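## Task

Pick up the small foam block from the desk and set it on the counter that sits behind the shelving, without disturbing the stacked cartons. The robot must not topple or finish leaning, or the task fails. The block must rest there on its own at the end; if only the robot is holding it in place, it does not count.

## Robot and tools

ROBOT. The robot is a Hello Robot Stretch 4 in a physics simulation. It has an omni-wheel base, a lift that runs up a mast, one arm that telescopes forward, a wrist with yaw, pitch and roll joints, and a two-finger gripper. It stands about 1.6 m tall, and the rim of its base is within 0.23 m of the base origin. It has four cameras: head_camera, head_left_camera, head_right_camera and wrist_camera. Loose objects can occasionally get a brief push from outside.

FRAMES. The base frame has its origin on the floor under the centre of the base, with x forward, y left and z up. hand_pose is reported in this frame. It is a point between the open fingertips, and the printed value may be slightly wrong. When all wrist joints are 0, the hand axes line up with the base axes. The odometry frame is the base frame as it was at the start of the scene.

execute_actions(actions, cameras). actions is a list holding exactly one action, or none; an empty list just reports state and images. An action contains "base", "joints" or both, and may add "pace" and "contact_limits". The other form of action is {"end_of_arm": "enable_torque"} on its own.

base takes exactly one command, and each is an offset from where the base last measured itself:
- translate_m: straight drive in metres, -2 to 2, forward positive.
- strafe_m: sideways move in metres, -2 to 2, left positive.
- rotate_rad: turn in place in radians, -3.2 to 3.2, counter-clockwise (left) positive.

joints is a dictionary of absolute targets keyed by joint name. The tolerance for counting as done is in brackets.
- lift_m: 0 to 1.2 m (±0.004).
- arm_m: 0 to 0.55 m extension (±0.004).
- wrist_yaw_rad: -1.134 to 4.276. 0 points forward, positive turns left, 3.14 is folded back, and above 3.4 the arm may get in the way (±0.02).
- wrist_pitch_rad: -1.117 to 4.259. 0 is level and 1.57 points straight down (±0.05).
- wrist_roll_rad: -1.117 to 4.259. At 0 the fingers are at equal height; positive rolls clockwise as seen from behind the gripper (±0.02).
- gripper_m: -0.038 to 0.141 m, the gap between empty fingertips. Below 0 the fingers press together (±0.004).

A joint target outside its range is clipped to the limit, and the result reports this. Any other bad value or unknown key rejects the whole call, and nothing moves.

pace can be "slow", "default", "fast" or "max". For the base these give 0.1, 0.3, 0.4 or 0.6 m/s and 1, 2, 3 or 4 rad/s. When the lift is above 0.2 m these speeds are reduced further, down to 0.3 m/s and 1 rad/s at lift 1.2.

contact_limits takes only arm_m, from 0 (gentlest) to 0.75, with a default of 0.5.

All motions in one action start together. A single action lasts at most 15 s.

cameras is a list of names or "all". Leaving it out, or passing null, returns all cameras; [] returns none. An unknown name rejects the call. The "pictures" line gives the order of the images.

Other tools:
- wait(seconds): 0 to 10 s. It commands nothing and returns state and images.
- zoom_image(camera, region [x0,y0,x1,y1]): region is in pixels of that camera's latest full image, at most 504x504.
- read_manual(section): returns licence texts only.
- finished_scene(scene): scene is 1 or 2. It ends the scene, cannot be undone, and reports success. The goal must still hold at that moment. Replying without a tool call ends everything.

The head images are 420x560 (center) and 420x672 (fisheye left and right). The wrist image is 616x392.

RESULTS.
- base_status and joint_status show how each motion ended:
  - done: for the base, the wheels turned the full amount even if they slipped.
  - off_target: the part is resting away from its target and may still be pushing.
  - contact_stop_at_<key>: the part met something. The lift, arm or wheels then go slack, so a slack lift can sink under load and a slack base can keep rolling.
  - limit_stop_at_<name>: a built-in limit stopped the motion.
  - limit_stop_at_tilt: the lean is over 6 degrees. Lift, arm and wheels go slack and ignore commands until the robot leans less.
  - limit_stop_at_own_body: the part was about to hit the robot's own body. You can move it away from the body.
  - time_out.
  - torque_fault: a wrist or gripper motor went limp. Send enable_torque.
- After any stop, that part drops its target. If a call reports a stop, the later calls in the same reply are not run.
- Joints and the base left out of an action may still be pushing toward their old targets.
- on_its_own reports things that were not commanded. "held at" there means the target, not the actual position.
- lidar_m: 12 sectors of 30 degrees, counter-clockwise from straight ahead (4th is left, 7th behind, 10th right). Each value is the distance in metres. "-" means nothing was seen, or that something is closer than 0.25 m. It covers heights from 0.15 m up to the robot's height, and can miss glass or thin legs.
- wrist_depth_mm: a 7x7 grid of depths from 100 to 2000 mm.
- base_odometry counts wheel turns, so slipping is counted as motion. If turned_by_wheels and turned_by_imu differ by more than about 0.1 rad, the base hit something or slipped.
- base_tilt is in degrees, with forward and right positive, and has a fixed offset of about 1.5 degrees.
- motor_effort is a percentage of maximum, with the peak in brackets. A level gripper carrying a load shifts the wrist_pitch effort. Positive wheel effort turns the base right.

GRIPPING. To grip, command a gripper_m below the object's width. A firm grip shows as a change in gripper effort; neither the position reading nor "done" proves the object is held. Squeezing pulls the object toward the wrist, and opening pushes it away. If the fingertips get stuck on a surface, raise the lift.

Tips.
- To unfold the wrist at the start, send lift_m 0.4 and wrist_yaw_rad 0 together.
- Avoid tilting the gripper up (pitch below -0.2) while it is rolled, or you may get self-collision stops.

SAFETY. Do not drive or turn with more than 1 kg held while arm_m is above 0.2, especially at fast paces. Avoid steady pushes, above all with the lift high or contact limits high. Avoid drops, slams and hard hits. Do not press the gripper into things with the base or arm, since that causes torque faults.

CAMERA CALIBRATION. The session gives intrinsics and a world-to-camera transform for each camera in the base frame. Small per-scene errors apply, and the wrist camera's pose error grows with the arm joint readings.

Each tool is called after "Emit:" by a JSON object that holds its "fn" and its "kwargs", one argument or row to a line.

## Session

Emit:
{"fn": "execute_actions", "kwargs": {
  "actions": []
}}

Scene clock: 0.00 s.
base_odometry: x=+0.000 y=+0.000 heading=+0.000 (m, m, rad; odometry frame)
turned_by_wheels: +0.000 (rad since the last result)
turned_by_imu: +0.000 (rad since the last result)
base_tilt: forward=+0.5 right=-0.3 (deg)
lidar_m: 1.18 1.58 1.58 1.85 0.88 0.92 1.17 2.11 1.42 0.94 0.86 0.88
base_status: not commanded
joint_positions: lift_m=+0.263 arm_m=-0.001 wrist_yaw_rad=+3.094 wrist_pitch_rad=-0.016 wrist_roll_rad=+0.013 gripper_m=+0.057
joint_status: not commanded
motor_effort: lift_m=+18 arm_m=+0 wrist_yaw_rad=-2 wrist_pitch_rad=-7 wrist_roll_rad=+2 gripper_m=-4 wheel_0=+0 wheel_1=-1 wheel_2=+0 (%)
hand_pose: x=-0.1139 y=+0.1010 z=+0.4459 quat_wxyz=(+0.024, +0.008, +0.006, +1.000) (m; base frame)
wrist_depth_mm: - 139 - - - 1661 1430 / - 139 - - - 1618 866 / 107 139 236 - 1397 1182 1336 / 121 140 - - 1983 1708 1464 / 1808 - - - 1921 1708 1430 / 1618 1661 196 1537 193 1537 1366 / 1098 1008 1078 - 1060 960 1008
pictures: head_camera, head_left_camera, head_right_camera, wrist_camera
Images, in order (width x height): head_camera 420x560, head_left_camera 420x672, head_right_camera 420x672, wrist_camera 616x392.

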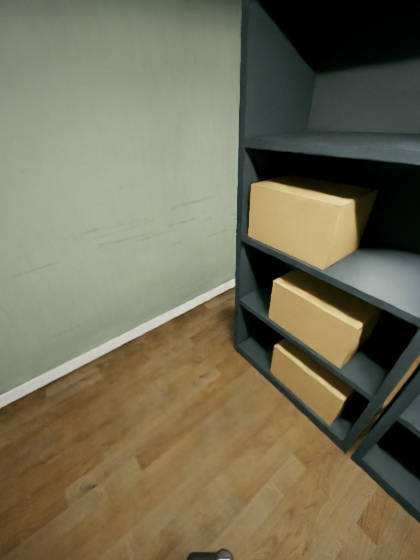

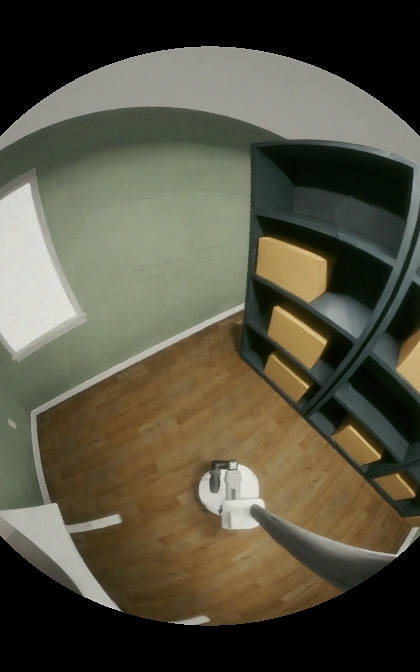

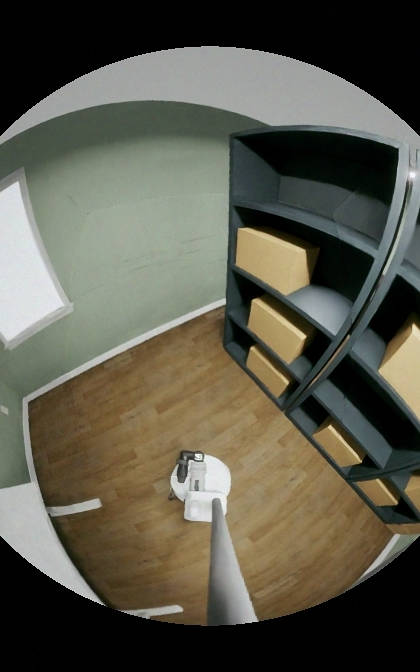

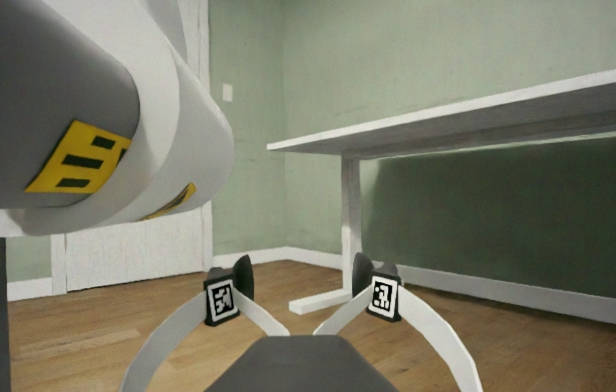

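Emit:
{"fn": "execute_actions", "kwargs": {
  "actions": [
    {"base":{"rotate_rad":2.2}}
  ]
}}

Scene clock: 4.17 s.
base_odometry: x=+0.000 y=+0.000 heading=+2.200 (m, m, rad; odometry frame)
turned_by_wheels: +2.200 (rad since the last result)
turned_by_imu: +2.207 (rad since the last result)
base_tilt: forward=+0.6 right=-0.4 (deg)
lidar_m: 0.85 0.91 1.29 2.13 1.26 0.92 0.89 0.91 1.28 1.58 1.61 0.92
base_status: done
joint_positions: lift_m=+0.263 arm_m=-0.001 wrist_yaw_rad=+3.094 wrist_pitch_rad=-0.016 wrist_roll_rad=+0.013 gripper_m=+0.057
joint_status: not commanded
motor_effort: lift_m=+18(18) arm_m=+0(0) wrist_yaw_rad=-1(3) wrist_pitch_rad=-7(7) wrist_roll_rad=+2(2) gripper_m=-5(4) wheel_0=-2(9) wheel_1=-1(7) wheel_2=+0(7) (%)
hand_pose: x=-0.1139 y=+0.1010 z=+0.4459 quat_wxyz=(+0.024, +0.008, +0.006, +1.000) (m; base frame)
wrist_depth_mm: - 139 1008 1098 1060 1118 1060 / - 139 991 1464 1499 1281 1078 / 107 139 236 1499 1499 1366 1078 / 121 140 1008 1430 1499 1255 1060 / 1008 1025 1078 1464 1042 1078 1078 / 991 1008 195 1336 193 1078 1078 / 991 991 1008 - 1025 976 1025
pictures: head_camera, head_left_camera, head_right_camera, wrist_camera
camera_calibration (this result's frames):
wrist_camera: T_world_to_cam=[[0.0479967, 0.997522, -0.051446, -0.0721481], [-0.0025162, -0.0513844, -0.998676, 0.498808], [-0.998844, 0.0480626, 0.0000436779, 0.104874], [0, 0, 0, 1]] pos_world=[0.109471, 0.0925597, 0.494432]
Images, in order (width x height): head_camera 420x560, head_left_camera 420x672, head_right_camera 420x672, wrist_camera 616x392.

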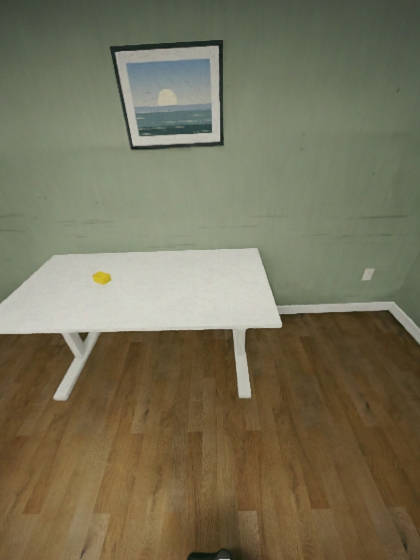

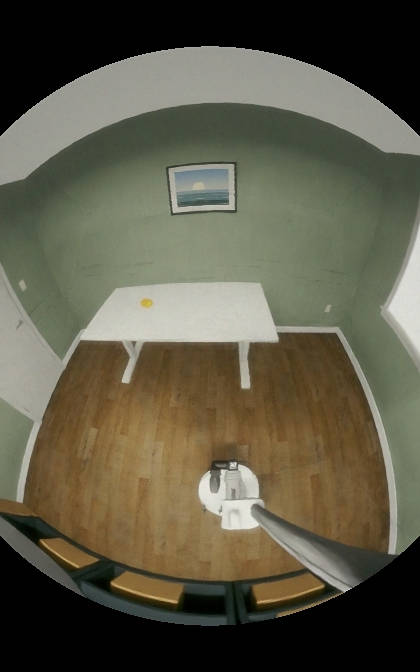

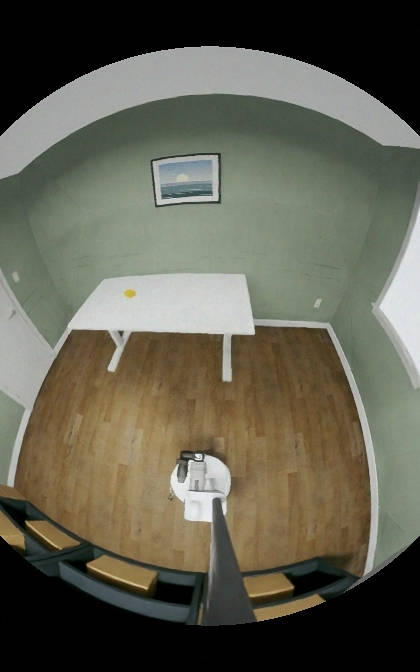

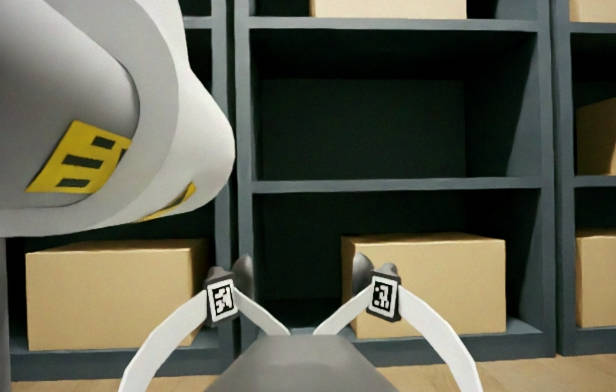

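Emit:
{"fn": "execute_actions", "kwargs": {
  "actions": [
    {"base":{"strafe_m":0.72},"joints":{"lift_m":0.85,"wrist_yaw_rad":0,"wrist_pitch_rad":0.7,"gripper_m":0.12}}
  ]
}}

Emit:
{"fn": "execute_actions", "kwargs": {
  "actions": [
    {"base":{"translate_m":0.4},"joints":{"arm_m":0.2}}
  ]
}}

Scene clock: 14.00 s.
base_odometry: x=-0.582 y=-0.424 heading=+2.200 (m, m, rad; odometry frame)
turned_by_wheels: +0.000 (rad since the last result)
turned_by_imu: +0.001 (rad since the last result)
base_tilt: forward=+0.4 right=-0.2 (deg)
lidar_m: 0.89 0.94 1.45 1.38 1.27 0.93 0.88 0.92 1.27 2.28 1.28 0.91
base_status: done
joint_positions: lift_m=+0.850 arm_m=-0.001 wrist_yaw_rad=+0.000 wrist_pitch_rad=+0.702 wrist_roll_rad=+0.013 gripper_m=+0.120
joint_status: all done
motor_effort: lift_m=+21(24) arm_m=+0(0) wrist_yaw_rad=-4(10) wrist_pitch_rad=-5(4) wrist_roll_rad=+1(2) gripper_m=-1(5) wheel_0=-1(9) wheel_1=+0(9) wheel_2=+0(0) (%)
hand_pose: x=+0.3904 y=-0.0873 z=+0.8417 quat_wxyz=(+0.939, +0.006, +0.344, -0.002) (m; base frame)
wrist_depth_mm: 1366 991 976 946 960 960 960 / 788 759 750 741 741 741 732 / 1708 1708 1708 1708 1756 1756 1708 / 1576 1537 1537 1537 1537 1464 1499 / 1336 1308 1336 1308 1308 1308 1308 / 1182 1118 1098 1160 1078 1098 1138 / 1008 991 1025 - 1025 1008 1008
pictures: head_camera, head_left_camera, head_right_camera, wrist_camera
camera_calibration (this result's frames):
wrist_camera: T_world_to_cam=[[-0.0337685, -0.998691, -0.0384238, -0.0414484], [-0.65678, 0.0511534, -0.752345, 0.942716], [0.753326, -0.000169603, -0.657647, 0.48292], [0, 0, 0, 1]] pos_world=[0.253961, -0.0895353, 1.02525]
Images, in order (width x height): head_camera 420x560, head_left_camera 420x672, head_right_camera 420x672, wrist_camera 616x392.

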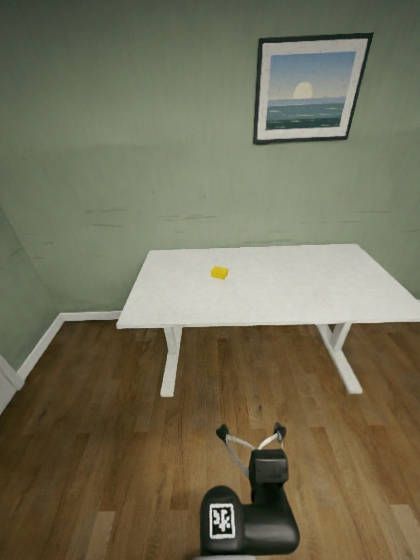

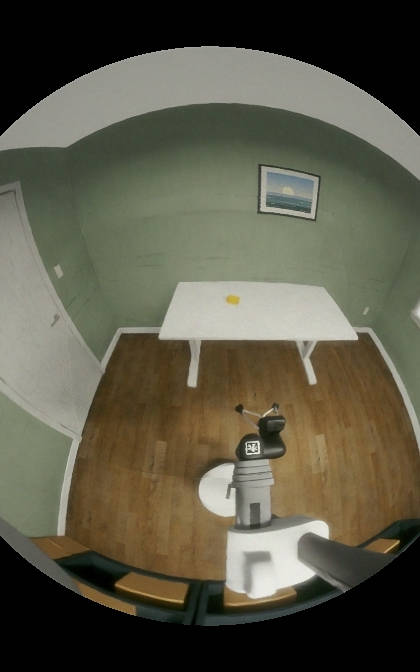

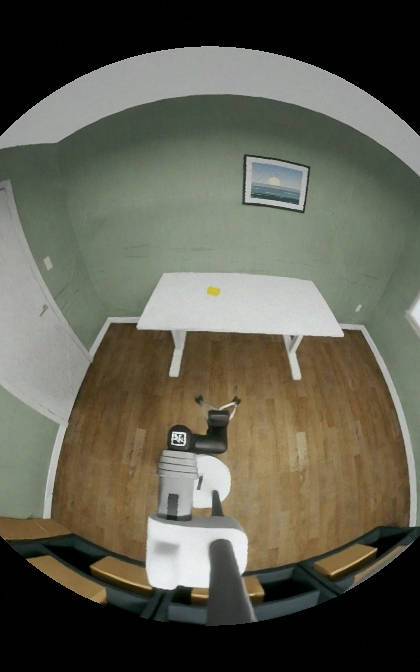

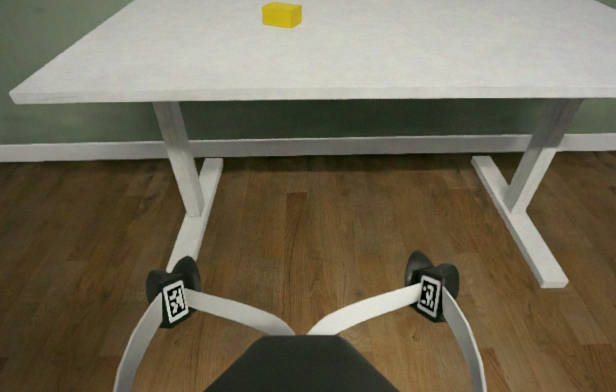

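Scene clock: 16.83 s.
base_odometry: x=-0.818 y=-0.100 heading=+2.200 (m, m, rad; odometry frame)
turned_by_wheels: +0.000 (rad since the last result)
turned_by_imu: -0.001 (rad since the last result)
base_tilt: forward=+0.3 right=-0.3 (deg)
lidar_m: 0.48 0.50 1.44 1.38 1.47 1.36 1.30 1.33 1.87 2.27 0.70 0.51
base_status: done
joint_positions: lift_m=+0.850 arm_m=+0.199 wrist_yaw_rad=+0.000 wrist_pitch_rad=+0.702 wrist_roll_rad=+0.013 gripper_m=+0.120
joint_status: all done
motor_effort: lift_m=+21(21) arm_m=+5(7) wrist_yaw_rad=-2(2) wrist_pitch_rad=-5(6) wrist_roll_rad=+0(0) gripper_m=-1(1) wheel_0=+2(6) wheel_1=+0(7) wheel_2=+1(9) (%)
hand_pose: x=+0.5903 y=-0.0874 z=+0.8417 quat_wxyz=(+0.939, +0.006, +0.344, -0.002) (m; base frame)
wrist_depth_mm: 809 809 809 820 820 831 831 / 715 707 699 699 699 691 691 / 569 559 530 512 554 544 549 / 462 462 462 459 455 455 455 / 394 394 392 392 389 387 387 / 342 332 324 340 322 329 336 / 301 294 303 - 300 298 298
pictures: head_camera, head_left_camera, head_right_camera, wrist_camera
camera_calibration (this result's frames):
wrist_camera: T_world_to_cam=[[-0.0341588, -0.998678, -0.0384238, -0.0345534], [-0.656761, 0.0514101, -0.752345, 1.074], [0.753325, -0.000463982, -0.657648, 0.332372], [0, 0, 0, 1]] pos_world=[0.4538, -0.0895681, 1.02528]
Images, in order (width x height): head_camera 420x560, head_left_camera 420x672, head_right_camera 420x672, wrist_camera 616x392.

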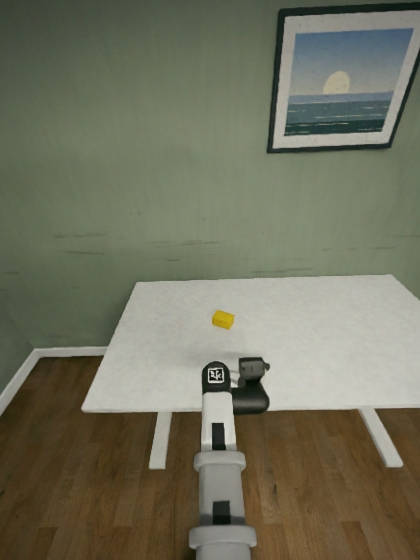

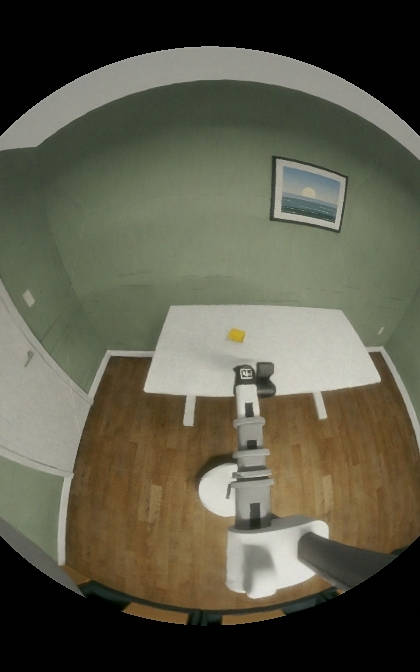

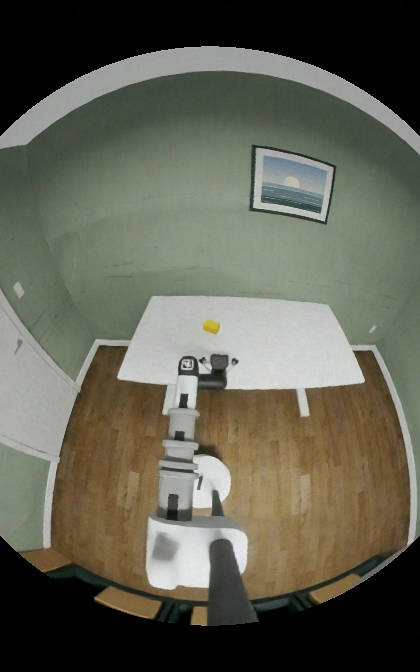

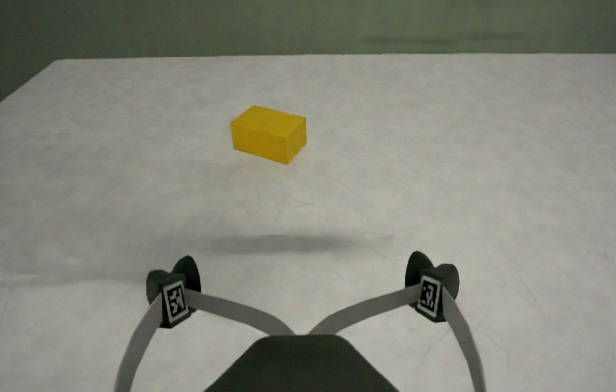

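Emit:
{"fn": "execute_actions", "kwargs": {
  "actions": [
    {"base":{"strafe_m":0.047},"joints":{"arm_m":0.51,"lift_m":0.82,"gripper_m":0.135}}
  ]
}}

Emit:
{"fn": "execute_actions", "kwargs": {
  "actions": [
    {"joints":{"lift_m":0.765},"pace":"slow"}
  ]
}}

Scene clock: 24.43 s.
base_odometry: x=-0.856 y=-0.128 heading=+2.200 (m, m, rad; odometry frame)
turned_by_wheels: +0.000 (rad since the last result)
turned_by_imu: +0.000 (rad since the last result)
base_tilt: forward=+0.4 right=-0.3 (deg)
lidar_m: 0.47 0.52 1.41 1.33 1.42 1.36 1.29 1.32 1.85 2.33 0.67 0.52
base_status: done
joint_positions: lift_m=+0.820 arm_m=+0.509 wrist_yaw_rad=+0.000 wrist_pitch_rad=+0.702 wrist_roll_rad=+0.013 gripper_m=+0.135
joint_status: all done
motor_effort: lift_m=+15(20) arm_m=+6(6) wrist_yaw_rad=-1(0) wrist_pitch_rad=-5(6) wrist_roll_rad=+1(1) gripper_m=-1(0) wheel_0=-2(8) wheel_1=+0(9) wheel_2=+0(1) (%)
hand_pose: x=+0.9003 y=-0.0874 z=+0.8122 quat_wxyz=(+0.939, +0.006, +0.344, -0.002) (m; base frame)
wrist_depth_mm: 512 517 517 525 521 525 530 / 569 574 580 580 585 585 585 / 504 504 500 496 496 496 492 / 418 415 415 413 410 410 407 / 355 353 353 351 349 349 347 / 307 293 265 256 270 290 303 / 272 266 272 - 271 268 267
pictures: head_camera, head_left_camera, head_right_camera, wrist_camera
camera_calibration (this result's frames):
wrist_camera: T_world_to_cam=[[-0.0340824, -0.99868, -0.0384254, -0.0251489], [-0.656731, 0.051361, -0.752374, 1.2554], [0.753354, -0.000407548, -0.657615, 0.079407], [0, 0, 0, 1]] pos_world=[0.763779, -0.0895618, 0.995781]
Images, in order (width x height): head_camera 420x560, head_left_camera 420x672, head_right_camera 420x672, wrist_camera 616x392.

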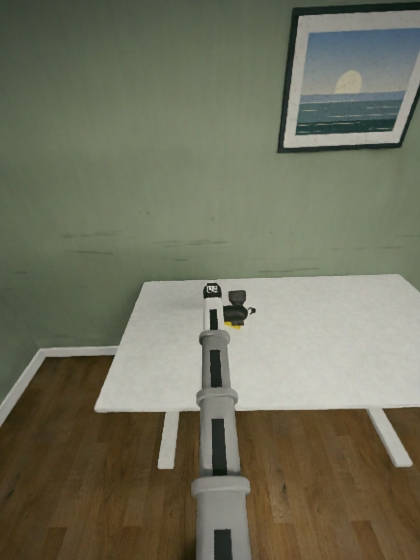

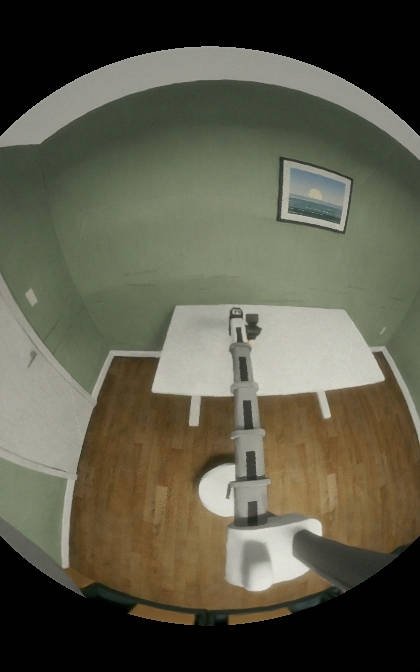

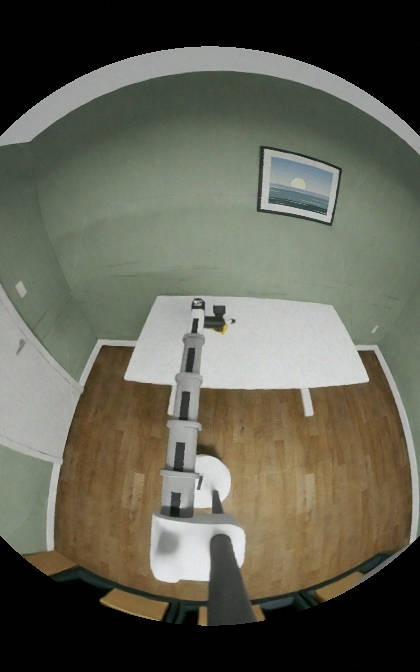

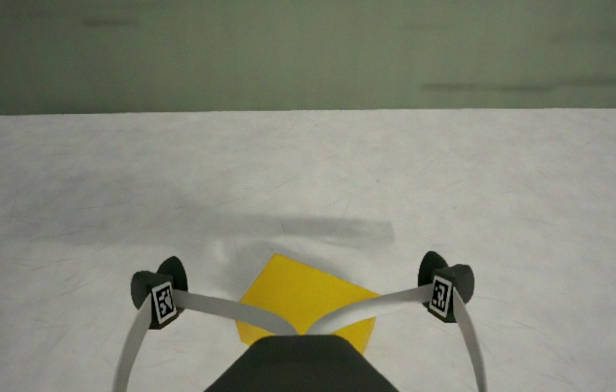

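Scene clock: 25.77 s.
base_odometry: x=-0.856 y=-0.128 heading=+2.200 (m, m, rad; odometry frame)
turned_by_wheels: +0.000 (rad since the last result)
turned_by_imu: +0.000 (rad since the last result)
base_tilt: forward=+0.5 right=-0.2 (deg)
lidar_m: 0.47 0.52 1.37 1.33 1.40 1.34 1.28 1.34 1.84 2.30 0.70 0.50
base_status: not commanded
joint_positions: lift_m=+0.765 arm_m=+0.509 wrist_yaw_rad=+0.000 wrist_pitch_rad=+0.702 wrist_roll_rad=+0.013 gripper_m=+0.135
joint_status: all done
motor_effort: lift_m=+15(15) arm_m=+6(6) wrist_yaw_rad=+0(4) wrist_pitch_rad=-5(5) wrist_roll_rad=+0(1) gripper_m=-1(1) wheel_0=-2(2) wheel_1=+0(0) wheel_2=+0(0) (%)
hand_pose: x=+0.9003 y=-0.0874 z=+0.7573 quat_wxyz=(+0.939, +0.006, +0.344, -0.002) (m; base frame)
wrist_depth_mm: 517 517 521 521 525 525 530 / 517 512 508 504 500 500 500 / 407 404 402 399 397 397 394 / 332 332 330 329 329 327 325 / 283 283 274 224 265 278 278 / 246 234 228 200 214 232 243 / 217 213 218 - 216 216 215
pictures: head_camera, head_left_camera, head_right_camera, wrist_camera
camera_calibration (this result's frames):
wrist_camera: T_world_to_cam=[[-0.0340822, -0.99868, -0.0384253, -0.0272615], [-0.656731, 0.0513608, -0.752374, 1.21404], [0.753354, -0.000407443, -0.657615, 0.0432547], [0, 0, 0, 1]] pos_world=[0.763781, -0.0895618, 0.940807]
Images, in order (width x height): head_camera 420x560, head_left_camera 420x672, head_right_camera 420x672, wrist_camera 616x392.

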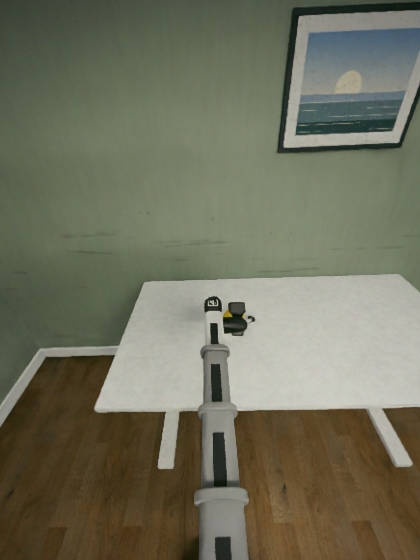

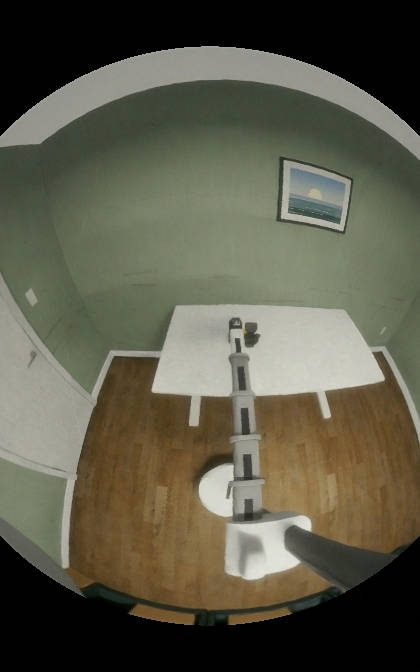

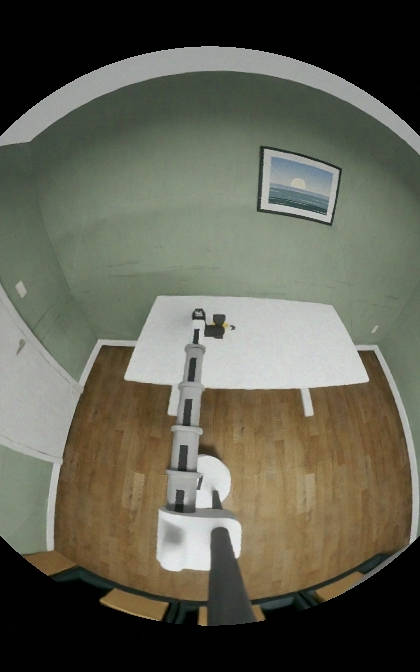

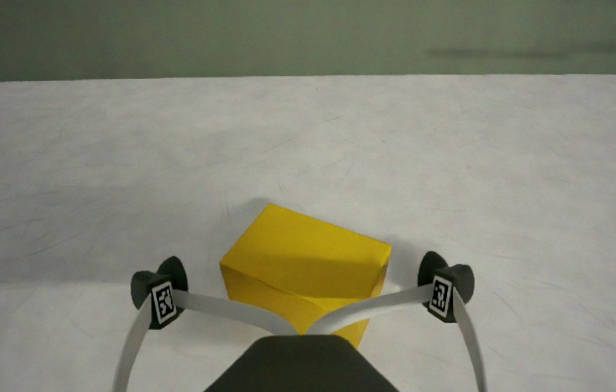

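Emit:
{"fn": "execute_actions", "kwargs": {
  "actions": [
    {"joints":{"lift_m":0.751,"arm_m":0.52},"pace":"slow"}
  ],
  "cameras": ["wrist_camera"]
}}

Emit:
{"fn": "execute_actions", "kwargs": {
  "actions": [
    {"joints":{"gripper_m":0.02}}
  ],
  "cameras": ["wrist_camera"]
}}

Emit:
{"fn": "execute_actions", "kwargs": {
  "actions": [
    {"joints":{"lift_m":0.83}}
  ],
  "cameras": ["wrist_camera","head_camera"]
}}

Scene clock: 38.53 s.
base_odometry: x=-0.856 y=-0.128 heading=+2.200 (m, m, rad; odometry frame)
turned_by_wheels: +0.000 (rad since the last result)
turned_by_imu: +0.000 (rad since the last result)
base_tilt: forward=+0.4 right=-0.4 (deg)
lidar_m: 0.48 0.52 1.40 1.32 1.42 1.32 1.28 1.30 1.82 2.33 0.71 0.50
base_status: not commanded
joint_positions: lift_m=+0.751 arm_m=+0.519 wrist_yaw_rad=-0.001 wrist_pitch_rad=+0.701 wrist_roll_rad=+0.013 gripper_m=+0.135
joint_status: all done
motor_effort: lift_m=+13(14) arm_m=+7(6) wrist_yaw_rad=+2(3) wrist_pitch_rad=-4(5) wrist_roll_rad=+1(1) gripper_m=+0(1) wheel_0=-2(2) wheel_1=+0(0) wheel_2=+0(0) (%)
hand_pose: x=+0.9100 y=-0.0876 z=+0.7435 quat_wxyz=(+0.939, +0.006, +0.344, -0.003) (m; base frame)
wrist_depth_mm: 504 508 512 517 517 517 521 / 488 484 480 477 473 473 473 / 384 382 379 377 375 375 373 / 315 314 312 312 310 309 309 / 268 267 251 207 250 263 262 / 232 220 209 186 198 218 229 / 205 201 205 - 204 203 202
pictures: wrist_camera
camera_calibration (this result's frames):
wrist_camera: T_world_to_cam=[[-0.0352293, -0.99864, -0.0384402, -0.0266552], [-0.656339, 0.0521259, -0.752663, 1.21004], [0.753643, -0.00128598, -0.657283, 0.0262484], [0, 0, 0, 1]] pos_world=[0.773476, -0.0896595, 0.92698]
Images, in order (width x height): wrist_camera 616x392.

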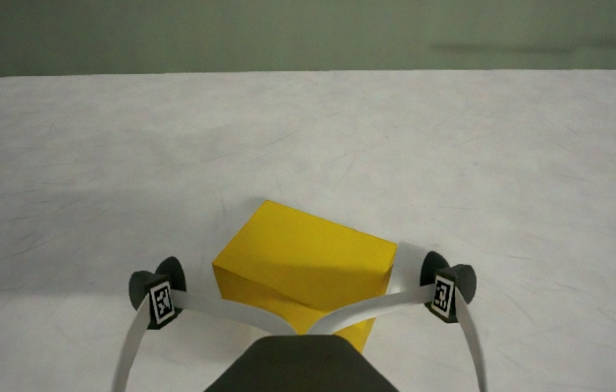

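Scene clock: 40.63 s.
base_odometry: x=-0.856 y=-0.128 heading=+2.200 (m, m, rad; odometry frame)
turned_by_wheels: +0.000 (rad since the last result)
turned_by_imu: +0.000 (rad since the last result)
base_tilt: forward=+0.4 right=-0.2 (deg)
lidar_m: 0.48 0.53 1.39 1.33 1.43 1.36 1.27 1.32 1.80 2.32 0.67 0.52
base_status: not commanded
joint_positions: lift_m=+0.751 arm_m=+0.519 wrist_yaw_rad=-0.001 wrist_pitch_rad=+0.702 wrist_roll_rad=+0.013 gripper_m=+0.021
joint_status: all done
motor_effort: lift_m=+14(14) arm_m=+6(7) wrist_yaw_rad=+1(2) wrist_pitch_rad=-5(11) wrist_roll_rad=+0(0) gripper_m=-33(34) wheel_0=-2(2) wheel_1=+0(0) wheel_2=+0(0) (%)
hand_pose: x=+0.9102 y=-0.0876 z=+0.7433 quat_wxyz=(+0.939, +0.006, +0.344, -0.002) (m; base frame)
wrist_depth_mm: 504 508 512 512 512 521 517 / 480 480 477 473 469 466 466 / 379 379 377 373 370 368 368 / 312 310 309 307 307 306 304 / 265 265 198 191 260 260 260 / 230 175 174 165 178 174 227 / 199 204 199 - 200 202 201
pictures: wrist_camera
camera_calibration (this result's frames):
wrist_camera: T_world_to_cam=[[-0.0347975, -0.998656, -0.038415, -0.0269739], [-0.656666, 0.0518235, -0.752399, 1.21006], [0.753378, -0.000955761, -0.657587, 0.0264738], [0, 0, 0, 1]] pos_world=[0.773725, -0.089622, 0.926824]
Images, in order (width x height): wrist_camera 616x392.

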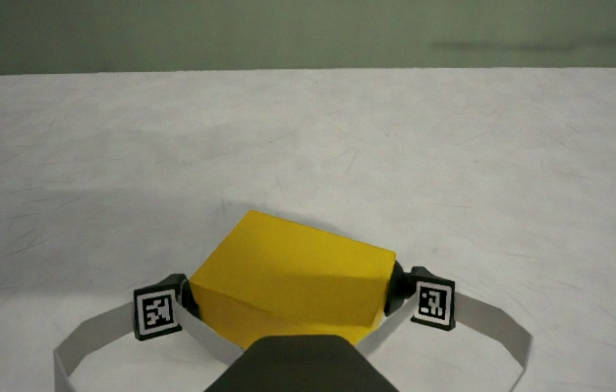

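Scene clock: 41.93 s.
base_odometry: x=-0.856 y=-0.128 heading=+2.200 (m, m, rad; odometry frame)
turned_by_wheels: +0.000 (rad since the last result)
turned_by_imu: +0.000 (rad since the last result)
base_tilt: forward=+0.5 right=-0.3 (deg)
lidar_m: 0.46 0.52 1.39 1.33 1.41 1.34 1.29 1.34 1.83 2.30 0.70 0.52
base_status: not commanded
joint_positions: lift_m=+0.830 arm_m=+0.519 wrist_yaw_rad=-0.001 wrist_pitch_rad=+0.702 wrist_roll_rad=+0.013 gripper_m=+0.021
joint_status: all done
motor_effort: lift_m=+22(23) arm_m=+6(6) wrist_yaw_rad=-2(1) wrist_pitch_rad=-6(6) wrist_roll_rad=+2(0) gripper_m=-34(34) wheel_0=-2(2) wheel_1=+0(0) wheel_2=+0(0) (%)
hand_pose: x=+0.9102 y=-0.0875 z=+0.8217 quat_wxyz=(+0.939, +0.006, +0.344, -0.002) (m; base frame)
wrist_depth_mm: 504 508 512 517 512 517 517 / 564 564 569 564 569 574 574 / 521 521 517 517 512 508 508 / 430 430 427 427 424 424 421 / 366 366 199 192 362 362 359 / 319 175 175 165 178 174 314 / 274 282 274 - 277 278 277
pictures: head_camera, wrist_camera
camera_calibration (this result's frames):
wrist_camera: T_world_to_cam=[[-0.0347251, -0.998659, -0.0384087, -0.0240176], [-0.656811, 0.0517712, -0.752276, 1.26905], [0.753256, -0.000895632, -0.657727, 0.0782672], [0, 0, 0, 1]] pos_world=[0.773733, -0.0896153, 1.00523]
Images, in order (width x height): head_camera 420x560, wrist_camera 616x392.

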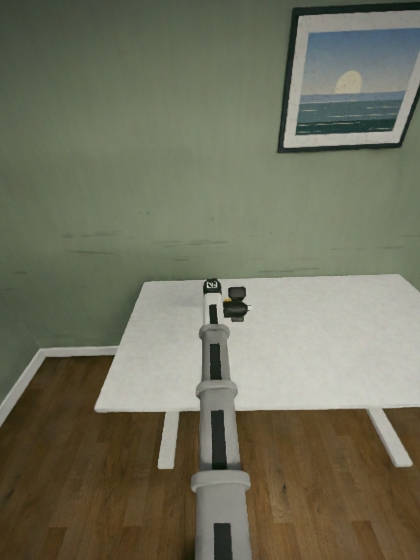

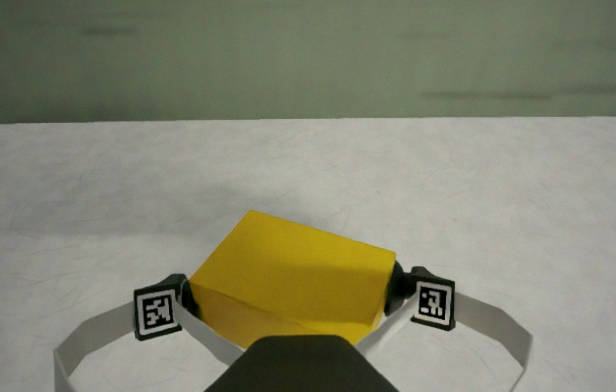

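Emit:
{"fn": "execute_actions", "kwargs": {
  "actions": [
    {"base":{"translate_m":-0.3},"joints":{"arm_m":0.0,"lift_m":0.9}}
  ],
  "cameras": []
}}

Emit:
{"fn": "execute_actions", "kwargs": {
  "actions": [
    {"base":{"rotate_rad":3.14},"joints":{"wrist_pitch_rad":0.3}}
  ]
}}

Scene clock: 49.50 s.
base_odometry: x=-0.679 y=-0.370 heading=+2.199 (m, m, rad; odometry frame)
turned_by_wheels: +0.000 (rad since the last result)
turned_by_imu: +0.002 (rad since the last result)
base_tilt: forward=+0.4 right=-0.4 (deg)
lidar_m: 0.78 0.85 1.39 1.35 1.40 1.02 0.98 1.00 1.40 2.33 1.09 0.82
base_status: done
joint_positions: lift_m=+0.900 arm_m=+0.001 wrist_yaw_rad=+0.000 wrist_pitch_rad=+0.702 wrist_roll_rad=+0.013 gripper_m=+0.021
joint_status: all done
motor_effort: lift_m=+21(22) arm_m=-5(7) wrist_yaw_rad=+0(1) wrist_pitch_rad=-7(7) wrist_roll_rad=-1(1) gripper_m=-31(32) wheel_0=-2(5) wheel_1=-1(6) wheel_2=-1(10) (%)
hand_pose: x=+0.3921 y=-0.0875 z=+0.8916 quat_wxyz=(+0.939, +0.006, +0.344, -0.002) (m; base frame)
wrist_depth_mm: 1281 1229 1138 1118 1118 1118 1098 / 1397 831 831 820 809 809 820 / 715 683 707 707 699 699 691 / 1661 1618 1576 1618 1618 1576 1537 / 1397 1397 198 192 1397 1397 1336 / 1205 175 175 164 178 174 1182 / 1060 1078 1042 - 1042 1060 1042
pictures: none
No camera images: the call's "cameras" was empty. Leave "cameras" out to get every camera's image.

Scene clock: 52.43 s.
base_odometry: x=-0.679 y=-0.370 heading=-0.944 (m, m, rad; odometry frame)
turned_by_wheels: +3.140 (rad since the last result)
turned_by_imu: +3.149 (rad since the last result)
base_tilt: forward=+0.3 right=-0.3 (deg)
lidar_m: 0.96 1.02 1.44 2.36 1.16 0.83 0.80 0.85 1.41 1.31 1.37 0.99
base_status: done
joint_positions: lift_m=+0.900 arm_m=+0.001 wrist_yaw_rad=+0.000 wrist_pitch_rad=+0.303 wrist_roll_rad=+0.013 gripper_m=+0.021
joint_status: all done
motor_effort: lift_m=+20(21) arm_m=-6(5) wrist_yaw_rad=+0(1) wrist_pitch_rad=-7(13) wrist_roll_rad=+0(3) gripper_m=-32(34) wheel_0=-3(7) wheel_1=-2(6) wheel_2=+0(8) (%)
hand_pose: x=+0.4473 y=-0.0874 z=+0.9921 quat_wxyz=(+0.989, +0.006, +0.151, -0.001) (m; base frame)
wrist_depth_mm: 699 691 960 699 707 699 699 / 732 732 946 1098 732 723 741 / 750 750 931 759 759 750 750 / 1182 1255 1255 1255 1281 917 917 / 1118 1229 198 192 1042 854 854 / 946 175 175 164 178 174 891 / 1042 1008 976 - 991 976 1281
pictures: head_camera, head_left_camera, head_right_camera, wrist_camera
camera_calibration (this result's frames):
wrist_camera: T_world_to_cam=[[-0.0166458, -0.998675, -0.0486962, -0.0313306], [-0.312782, 0.0514596, -0.94843, 1.13387], [0.949679, -0.000556121, -0.313224, 0.109456], [0, 0, 0, 1]] pos_world=[0.250184, -0.0895767, 1.10815]
Images, in order (width x height): head_camera 420x560, head_left_camera 420x672, head_right_camera 420x672, wrist_camera 616x392.

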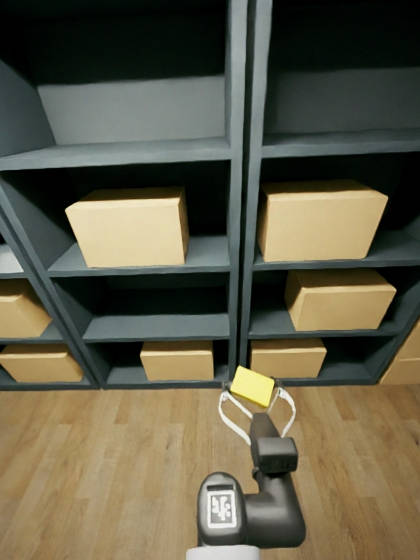

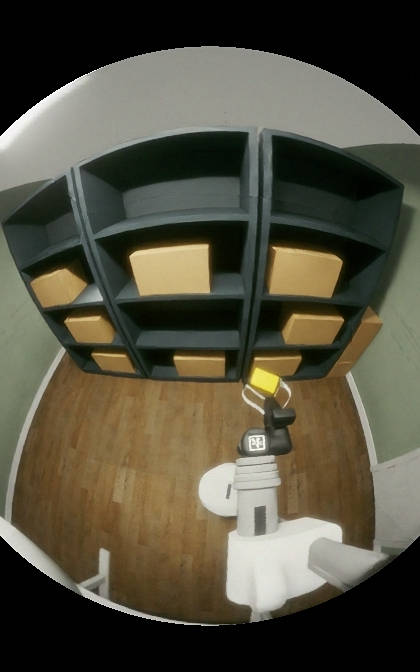

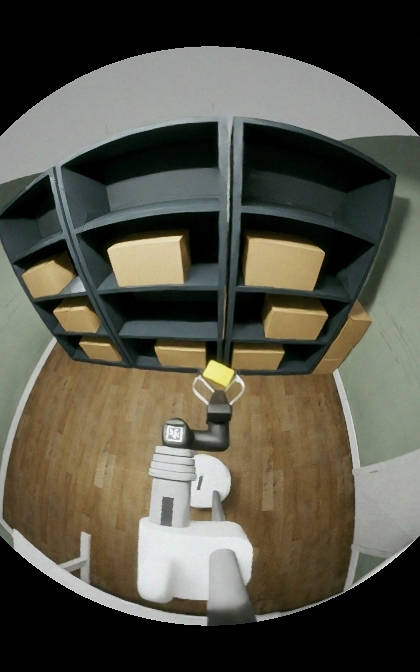

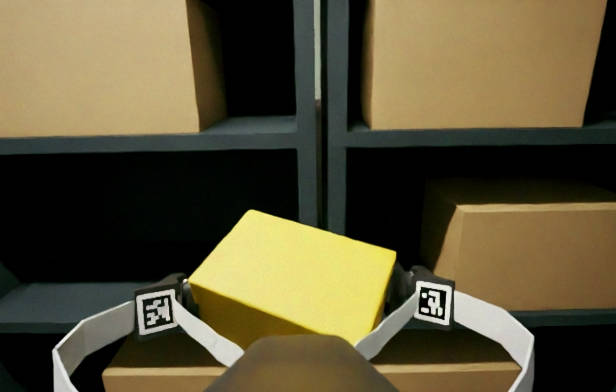

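Emit:
{"fn": "execute_actions", "kwargs": {
  "actions": [
    {"base":{"strafe_m":1.5},"pace":"fast"}
  ]
}}

Scene clock: 61.47 s.
base_odometry: x=+0.536 y=+0.509 heading=-0.944 (m, m, rad; odometry frame)
turned_by_wheels: +0.000 (rad since the last result)
turned_by_imu: +0.001 (rad since the last result)
base_tilt: forward=+0.3 right=-0.4 (deg)
lidar_m: 0.99 1.19 0.87 0.83 0.88 1.22 1.50 0.87 1.11 2.85 1.43 1.05
base_status: done
joint_positions: lift_m=+0.900 arm_m=+0.001 wrist_yaw_rad=+0.000 wrist_pitch_rad=+0.303 wrist_roll_rad=+0.013 gripper_m=+0.021
joint_status: not commanded
motor_effort: lift_m=+20(20) arm_m=-6(6) wrist_yaw_rad=-3(4) wrist_pitch_rad=-8(8) wrist_roll_rad=+1(1) gripper_m=-31(33) wheel_0=-1(14) wheel_1=+0(10) wheel_2=+0(1) (%)
hand_pose: x=+0.4473 y=-0.0874 z=+0.9921 quat_wxyz=(+0.989, +0.006, +0.151, -0.001) (m; base frame)
wrist_depth_mm: 1308 1618 732 732 741 1098 759 / 1336 1708 768 768 1160 1138 778 / 1308 1756 798 788 931 931 788 / 1308 1808 1182 1042 931 991 842 / 1281 1921 198 191 878 1008 878 / 1281 175 175 165 178 174 946 / 1160 1464 991 - 1008 1042 1229
pictures: head_camera, head_left_camera, head_right_camera, wrist_camera
camera_calibration (this result's frames):
wrist_camera: T_world_to_cam=[[-0.0166457, -0.998675, -0.0486965, -0.0313302], [-0.312779, 0.0514599, -0.948431, 1.13387], [0.94968, -0.000556004, -0.313221, 0.109458], [0, 0, 0, 1]] pos_world=[0.25018, -0.0895767, 1.10816]
Images, in order (width x height): head_camera 420x560, head_left_camera 420x672, head_right_camera 420x672, wrist_camera 616x392.

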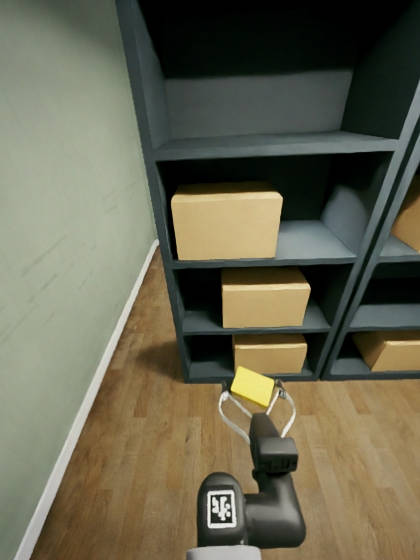

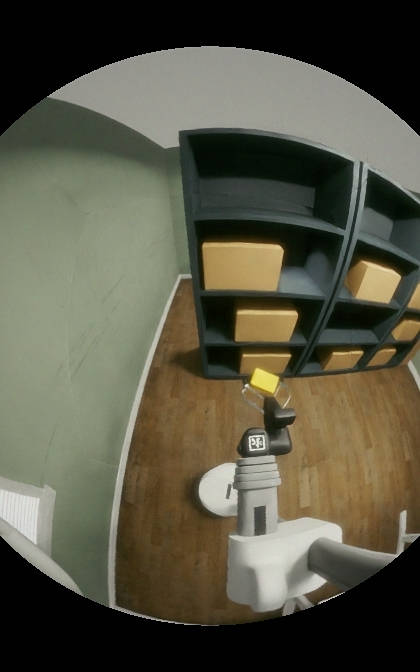

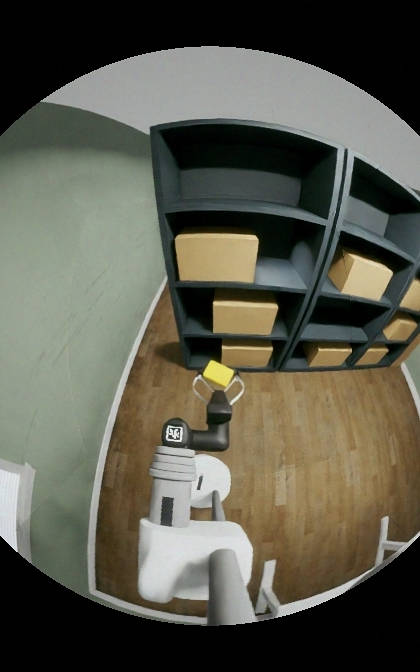

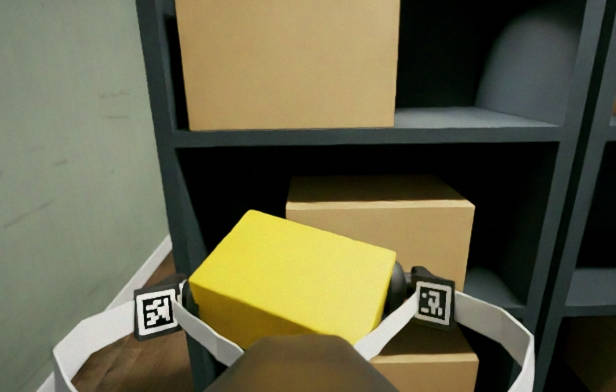

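Emit:
{"fn": "execute_actions", "kwargs": {
  "actions": [
    {"base":{"strafe_m":0.48}}
  ],
  "cameras": ["head_camera"]
}}

Emit:
{"fn": "execute_actions", "kwargs": {
  "actions": [
    {"base":{"translate_m":0.6}}
  ],
  "cameras": ["head_camera","head_left_camera"]
}}

Scene clock: 71.17 s.
base_odometry: x=+0.925 y=+0.791 heading=-0.944 (m, m, rad; odometry frame)
turned_by_wheels: +0.000 (rad since the last result)
turned_by_imu: +0.001 (rad since the last result)
base_tilt: forward=+0.5 right=-0.4 (deg)
lidar_m: 1.07 0.51 0.38 0.34 0.36 0.50 1.55 1.24 1.20 3.34 1.43 1.07
base_status: done
joint_positions: lift_m=+0.900 arm_m=+0.001 wrist_yaw_rad=+0.000 wrist_pitch_rad=+0.303 wrist_roll_rad=+0.013 gripper_m=+0.021
joint_status: not commanded
motor_effort: lift_m=+20(20) arm_m=-5(6) wrist_yaw_rad=+0(2) wrist_pitch_rad=-8(8) wrist_roll_rad=+2(1) gripper_m=-32(35) wheel_0=-1(10) wheel_1=+1(10) wheel_2=+0(0) (%)
hand_pose: x=+0.4473 y=-0.0874 z=+0.9921 quat_wxyz=(+0.989, +0.006, +0.151, -0.001) (m; base frame)
wrist_depth_mm: 654 976 1921 - 750 741 732 / 654 976 1983 - 778 778 778 / 640 976 1921 - 891 798 798 / 640 976 1921 - 1308 1008 904 / 634 960 198 191 1078 917 891 / 634 176 175 165 178 174 960 / 580 946 1336 - 1308 1078 1025
pictures: head_camera
Images, in order (width x height): head_camera 420x560.

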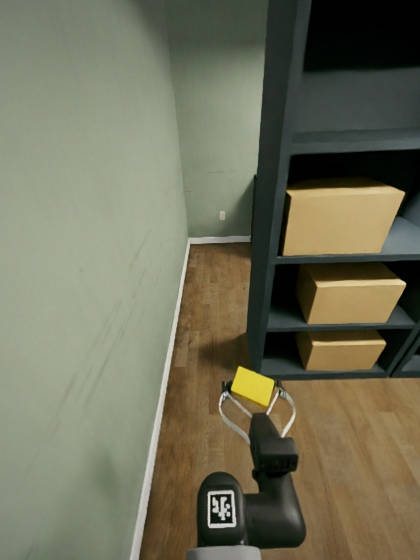

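Scene clock: 74.67 s.
base_odometry: x=+1.276 y=+0.305 heading=-0.944 (m, m, rad; odometry frame)
turned_by_wheels: +0.000 (rad since the last result)
turned_by_imu: -0.002 (rad since the last result)
base_tilt: forward=+0.5 right=-0.4 (deg)
lidar_m: 1.30 0.50 0.35 0.33 0.38 0.53 1.50 1.64 1.97 1.56 0.60 0.46
base_status: done
joint_positions: lift_m=+0.900 arm_m=+0.001 wrist_yaw_rad=+0.000 wrist_pitch_rad=+0.303 wrist_roll_rad=+0.013 gripper_m=+0.021
joint_status: not commanded
motor_effort: lift_m=+20(20) arm_m=-5(5) wrist_yaw_rad=+1(1) wrist_pitch_rad=-8(8) wrist_roll_rad=+2(1) gripper_m=-33(34) wheel_0=+1(7) wheel_1=+2(5) wheel_2=+1(10) (%)
hand_pose: x=+0.4472 y=-0.0874 z=+0.9921 quat_wxyz=(+0.989, +0.006, +0.151, -0.001) (m; base frame)
wrist_depth_mm: 640 946 1983 - - 332 238 / 647 946 1921 - - 336 240 / 621 946 1863 - 1808 340 242 / 621 946 1863 - 1863 342 242 / 615 931 199 192 488 342 244 / 615 175 175 165 178 174 244 / 559 917 1308 - 549 345 247
pictures: head_camera, head_left_camera
Images, in order (width x height): head_camera 420x560, head_left_camera 420x672.

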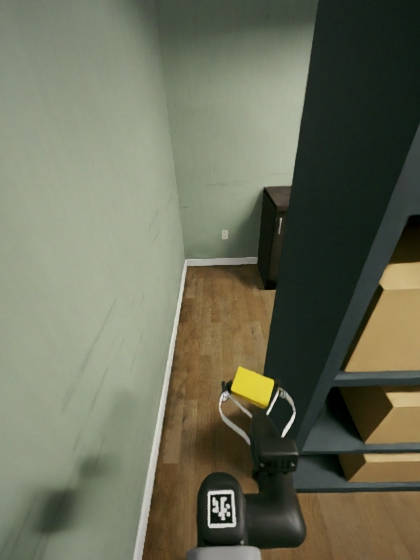

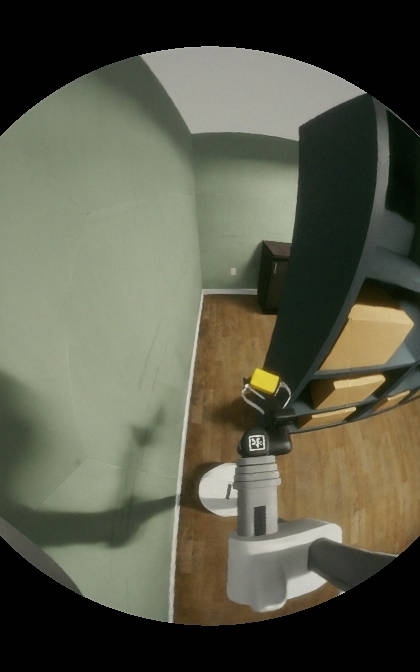

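Emit:
{"fn": "execute_actions", "kwargs": {
  "actions": [
    {"base":{"strafe_m":0.045},"pace":"slow"}
  ],
  "cameras": []
}}

Emit:
{"fn": "execute_actions", "kwargs": {
  "actions": [
    {"base":{"translate_m":0.45}}
  ],
  "cameras": ["head_camera","head_right_camera"]
}}

Scene clock: 85.90 s.
base_odometry: x=+1.313 y=+0.331 heading=-0.944 (m, m, rad; odometry frame)
turned_by_wheels: +0.000 (rad since the last result)
turned_by_imu: +0.000 (rad since the last result)
base_tilt: forward=+0.5 right=-0.3 (deg)
lidar_m: 1.18 0.43 0.33 0.26 0.32 0.46 1.26 1.66 1.97 1.59 0.60 0.51
base_status: done
joint_positions: lift_m=+0.900 arm_m=+0.001 wrist_yaw_rad=+0.000 wrist_pitch_rad=+0.303 wrist_roll_rad=+0.013 gripper_m=+0.021
joint_status: not commanded
motor_effort: lift_m=+20(20) arm_m=-5(5) wrist_yaw_rad=-1(3) wrist_pitch_rad=-8(7) wrist_roll_rad=+1(1) gripper_m=-33(33) wheel_0=-3(7) wheel_1=+3(6) wheel_2=+0(0) (%)
hand_pose: x=+0.4472 y=-0.0874 z=+0.9921 quat_wxyz=(+0.989, +0.006, +0.151, -0.001) (m; base frame)
wrist_depth_mm: 580 854 1756 - - 424 304 / 580 854 1756 - - 430 307 / 564 866 1708 - 1921 433 309 / 564 842 1708 - 1983 436 309 / 559 842 198 192 621 436 310 / 559 175 175 164 177 174 310 / 504 831 1160 - 699 439 312
pictures: none
No camera images: the call's "cameras" was empty. Leave "cameras" out to get every camera's image.

Scene clock: 88.87 s.
base_odometry: x=+1.577 y=-0.033 heading=-0.943 (m, m, rad; odometry frame)
turned_by_wheels: +0.001 (rad since the last result)
turned_by_imu: -0.001 (rad since the last result)
base_tilt: forward=+0.4 right=-0.2 (deg)
lidar_m: 1.12 0.42 0.29 0.28 0.31 0.46 1.26 2.06 2.64 0.27 0.29 0.40
base_status: done
joint_positions: lift_m=+0.900 arm_m=+0.001 wrist_yaw_rad=+0.000 wrist_pitch_rad=+0.303 wrist_roll_rad=+0.013 gripper_m=+0.021
joint_status: not commanded
motor_effort: lift_m=+20(20) arm_m=-5(5) wrist_yaw_rad=+0(1) wrist_pitch_rad=-8(8) wrist_roll_rad=+0(1) gripper_m=-33(32) wheel_0=+2(7) wheel_1=+2(7) wheel_2=+2(10) (%)
hand_pose: x=+0.4472 y=-0.0874 z=+0.9921 quat_wxyz=(+0.989, +0.006, +0.151, -0.001) (m; base frame)
wrist_depth_mm: 569 842 1708 1708 1708 1708 1708 / 569 842 1708 1863 1808 1808 1808 / 554 831 1708 1921 1863 1336 1366 / 554 831 1661 - - 1397 1366 / 549 831 198 192 1499 1464 1464 / 549 175 175 164 178 174 1618 / 496 809 1138 - 1430 1430 1430
pictures: head_camera, head_right_camera
Images, in order (width x height): head_camera 420x560, head_right_camera 420x672.

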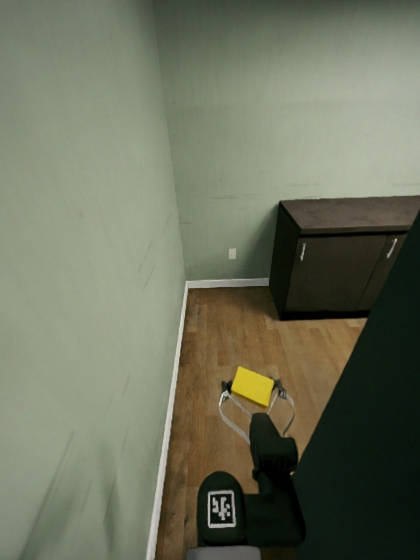

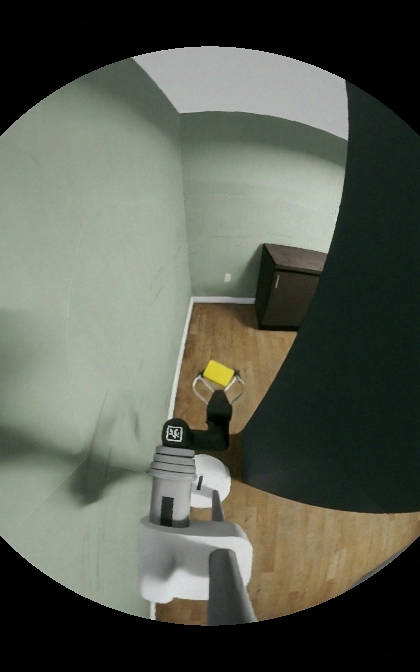

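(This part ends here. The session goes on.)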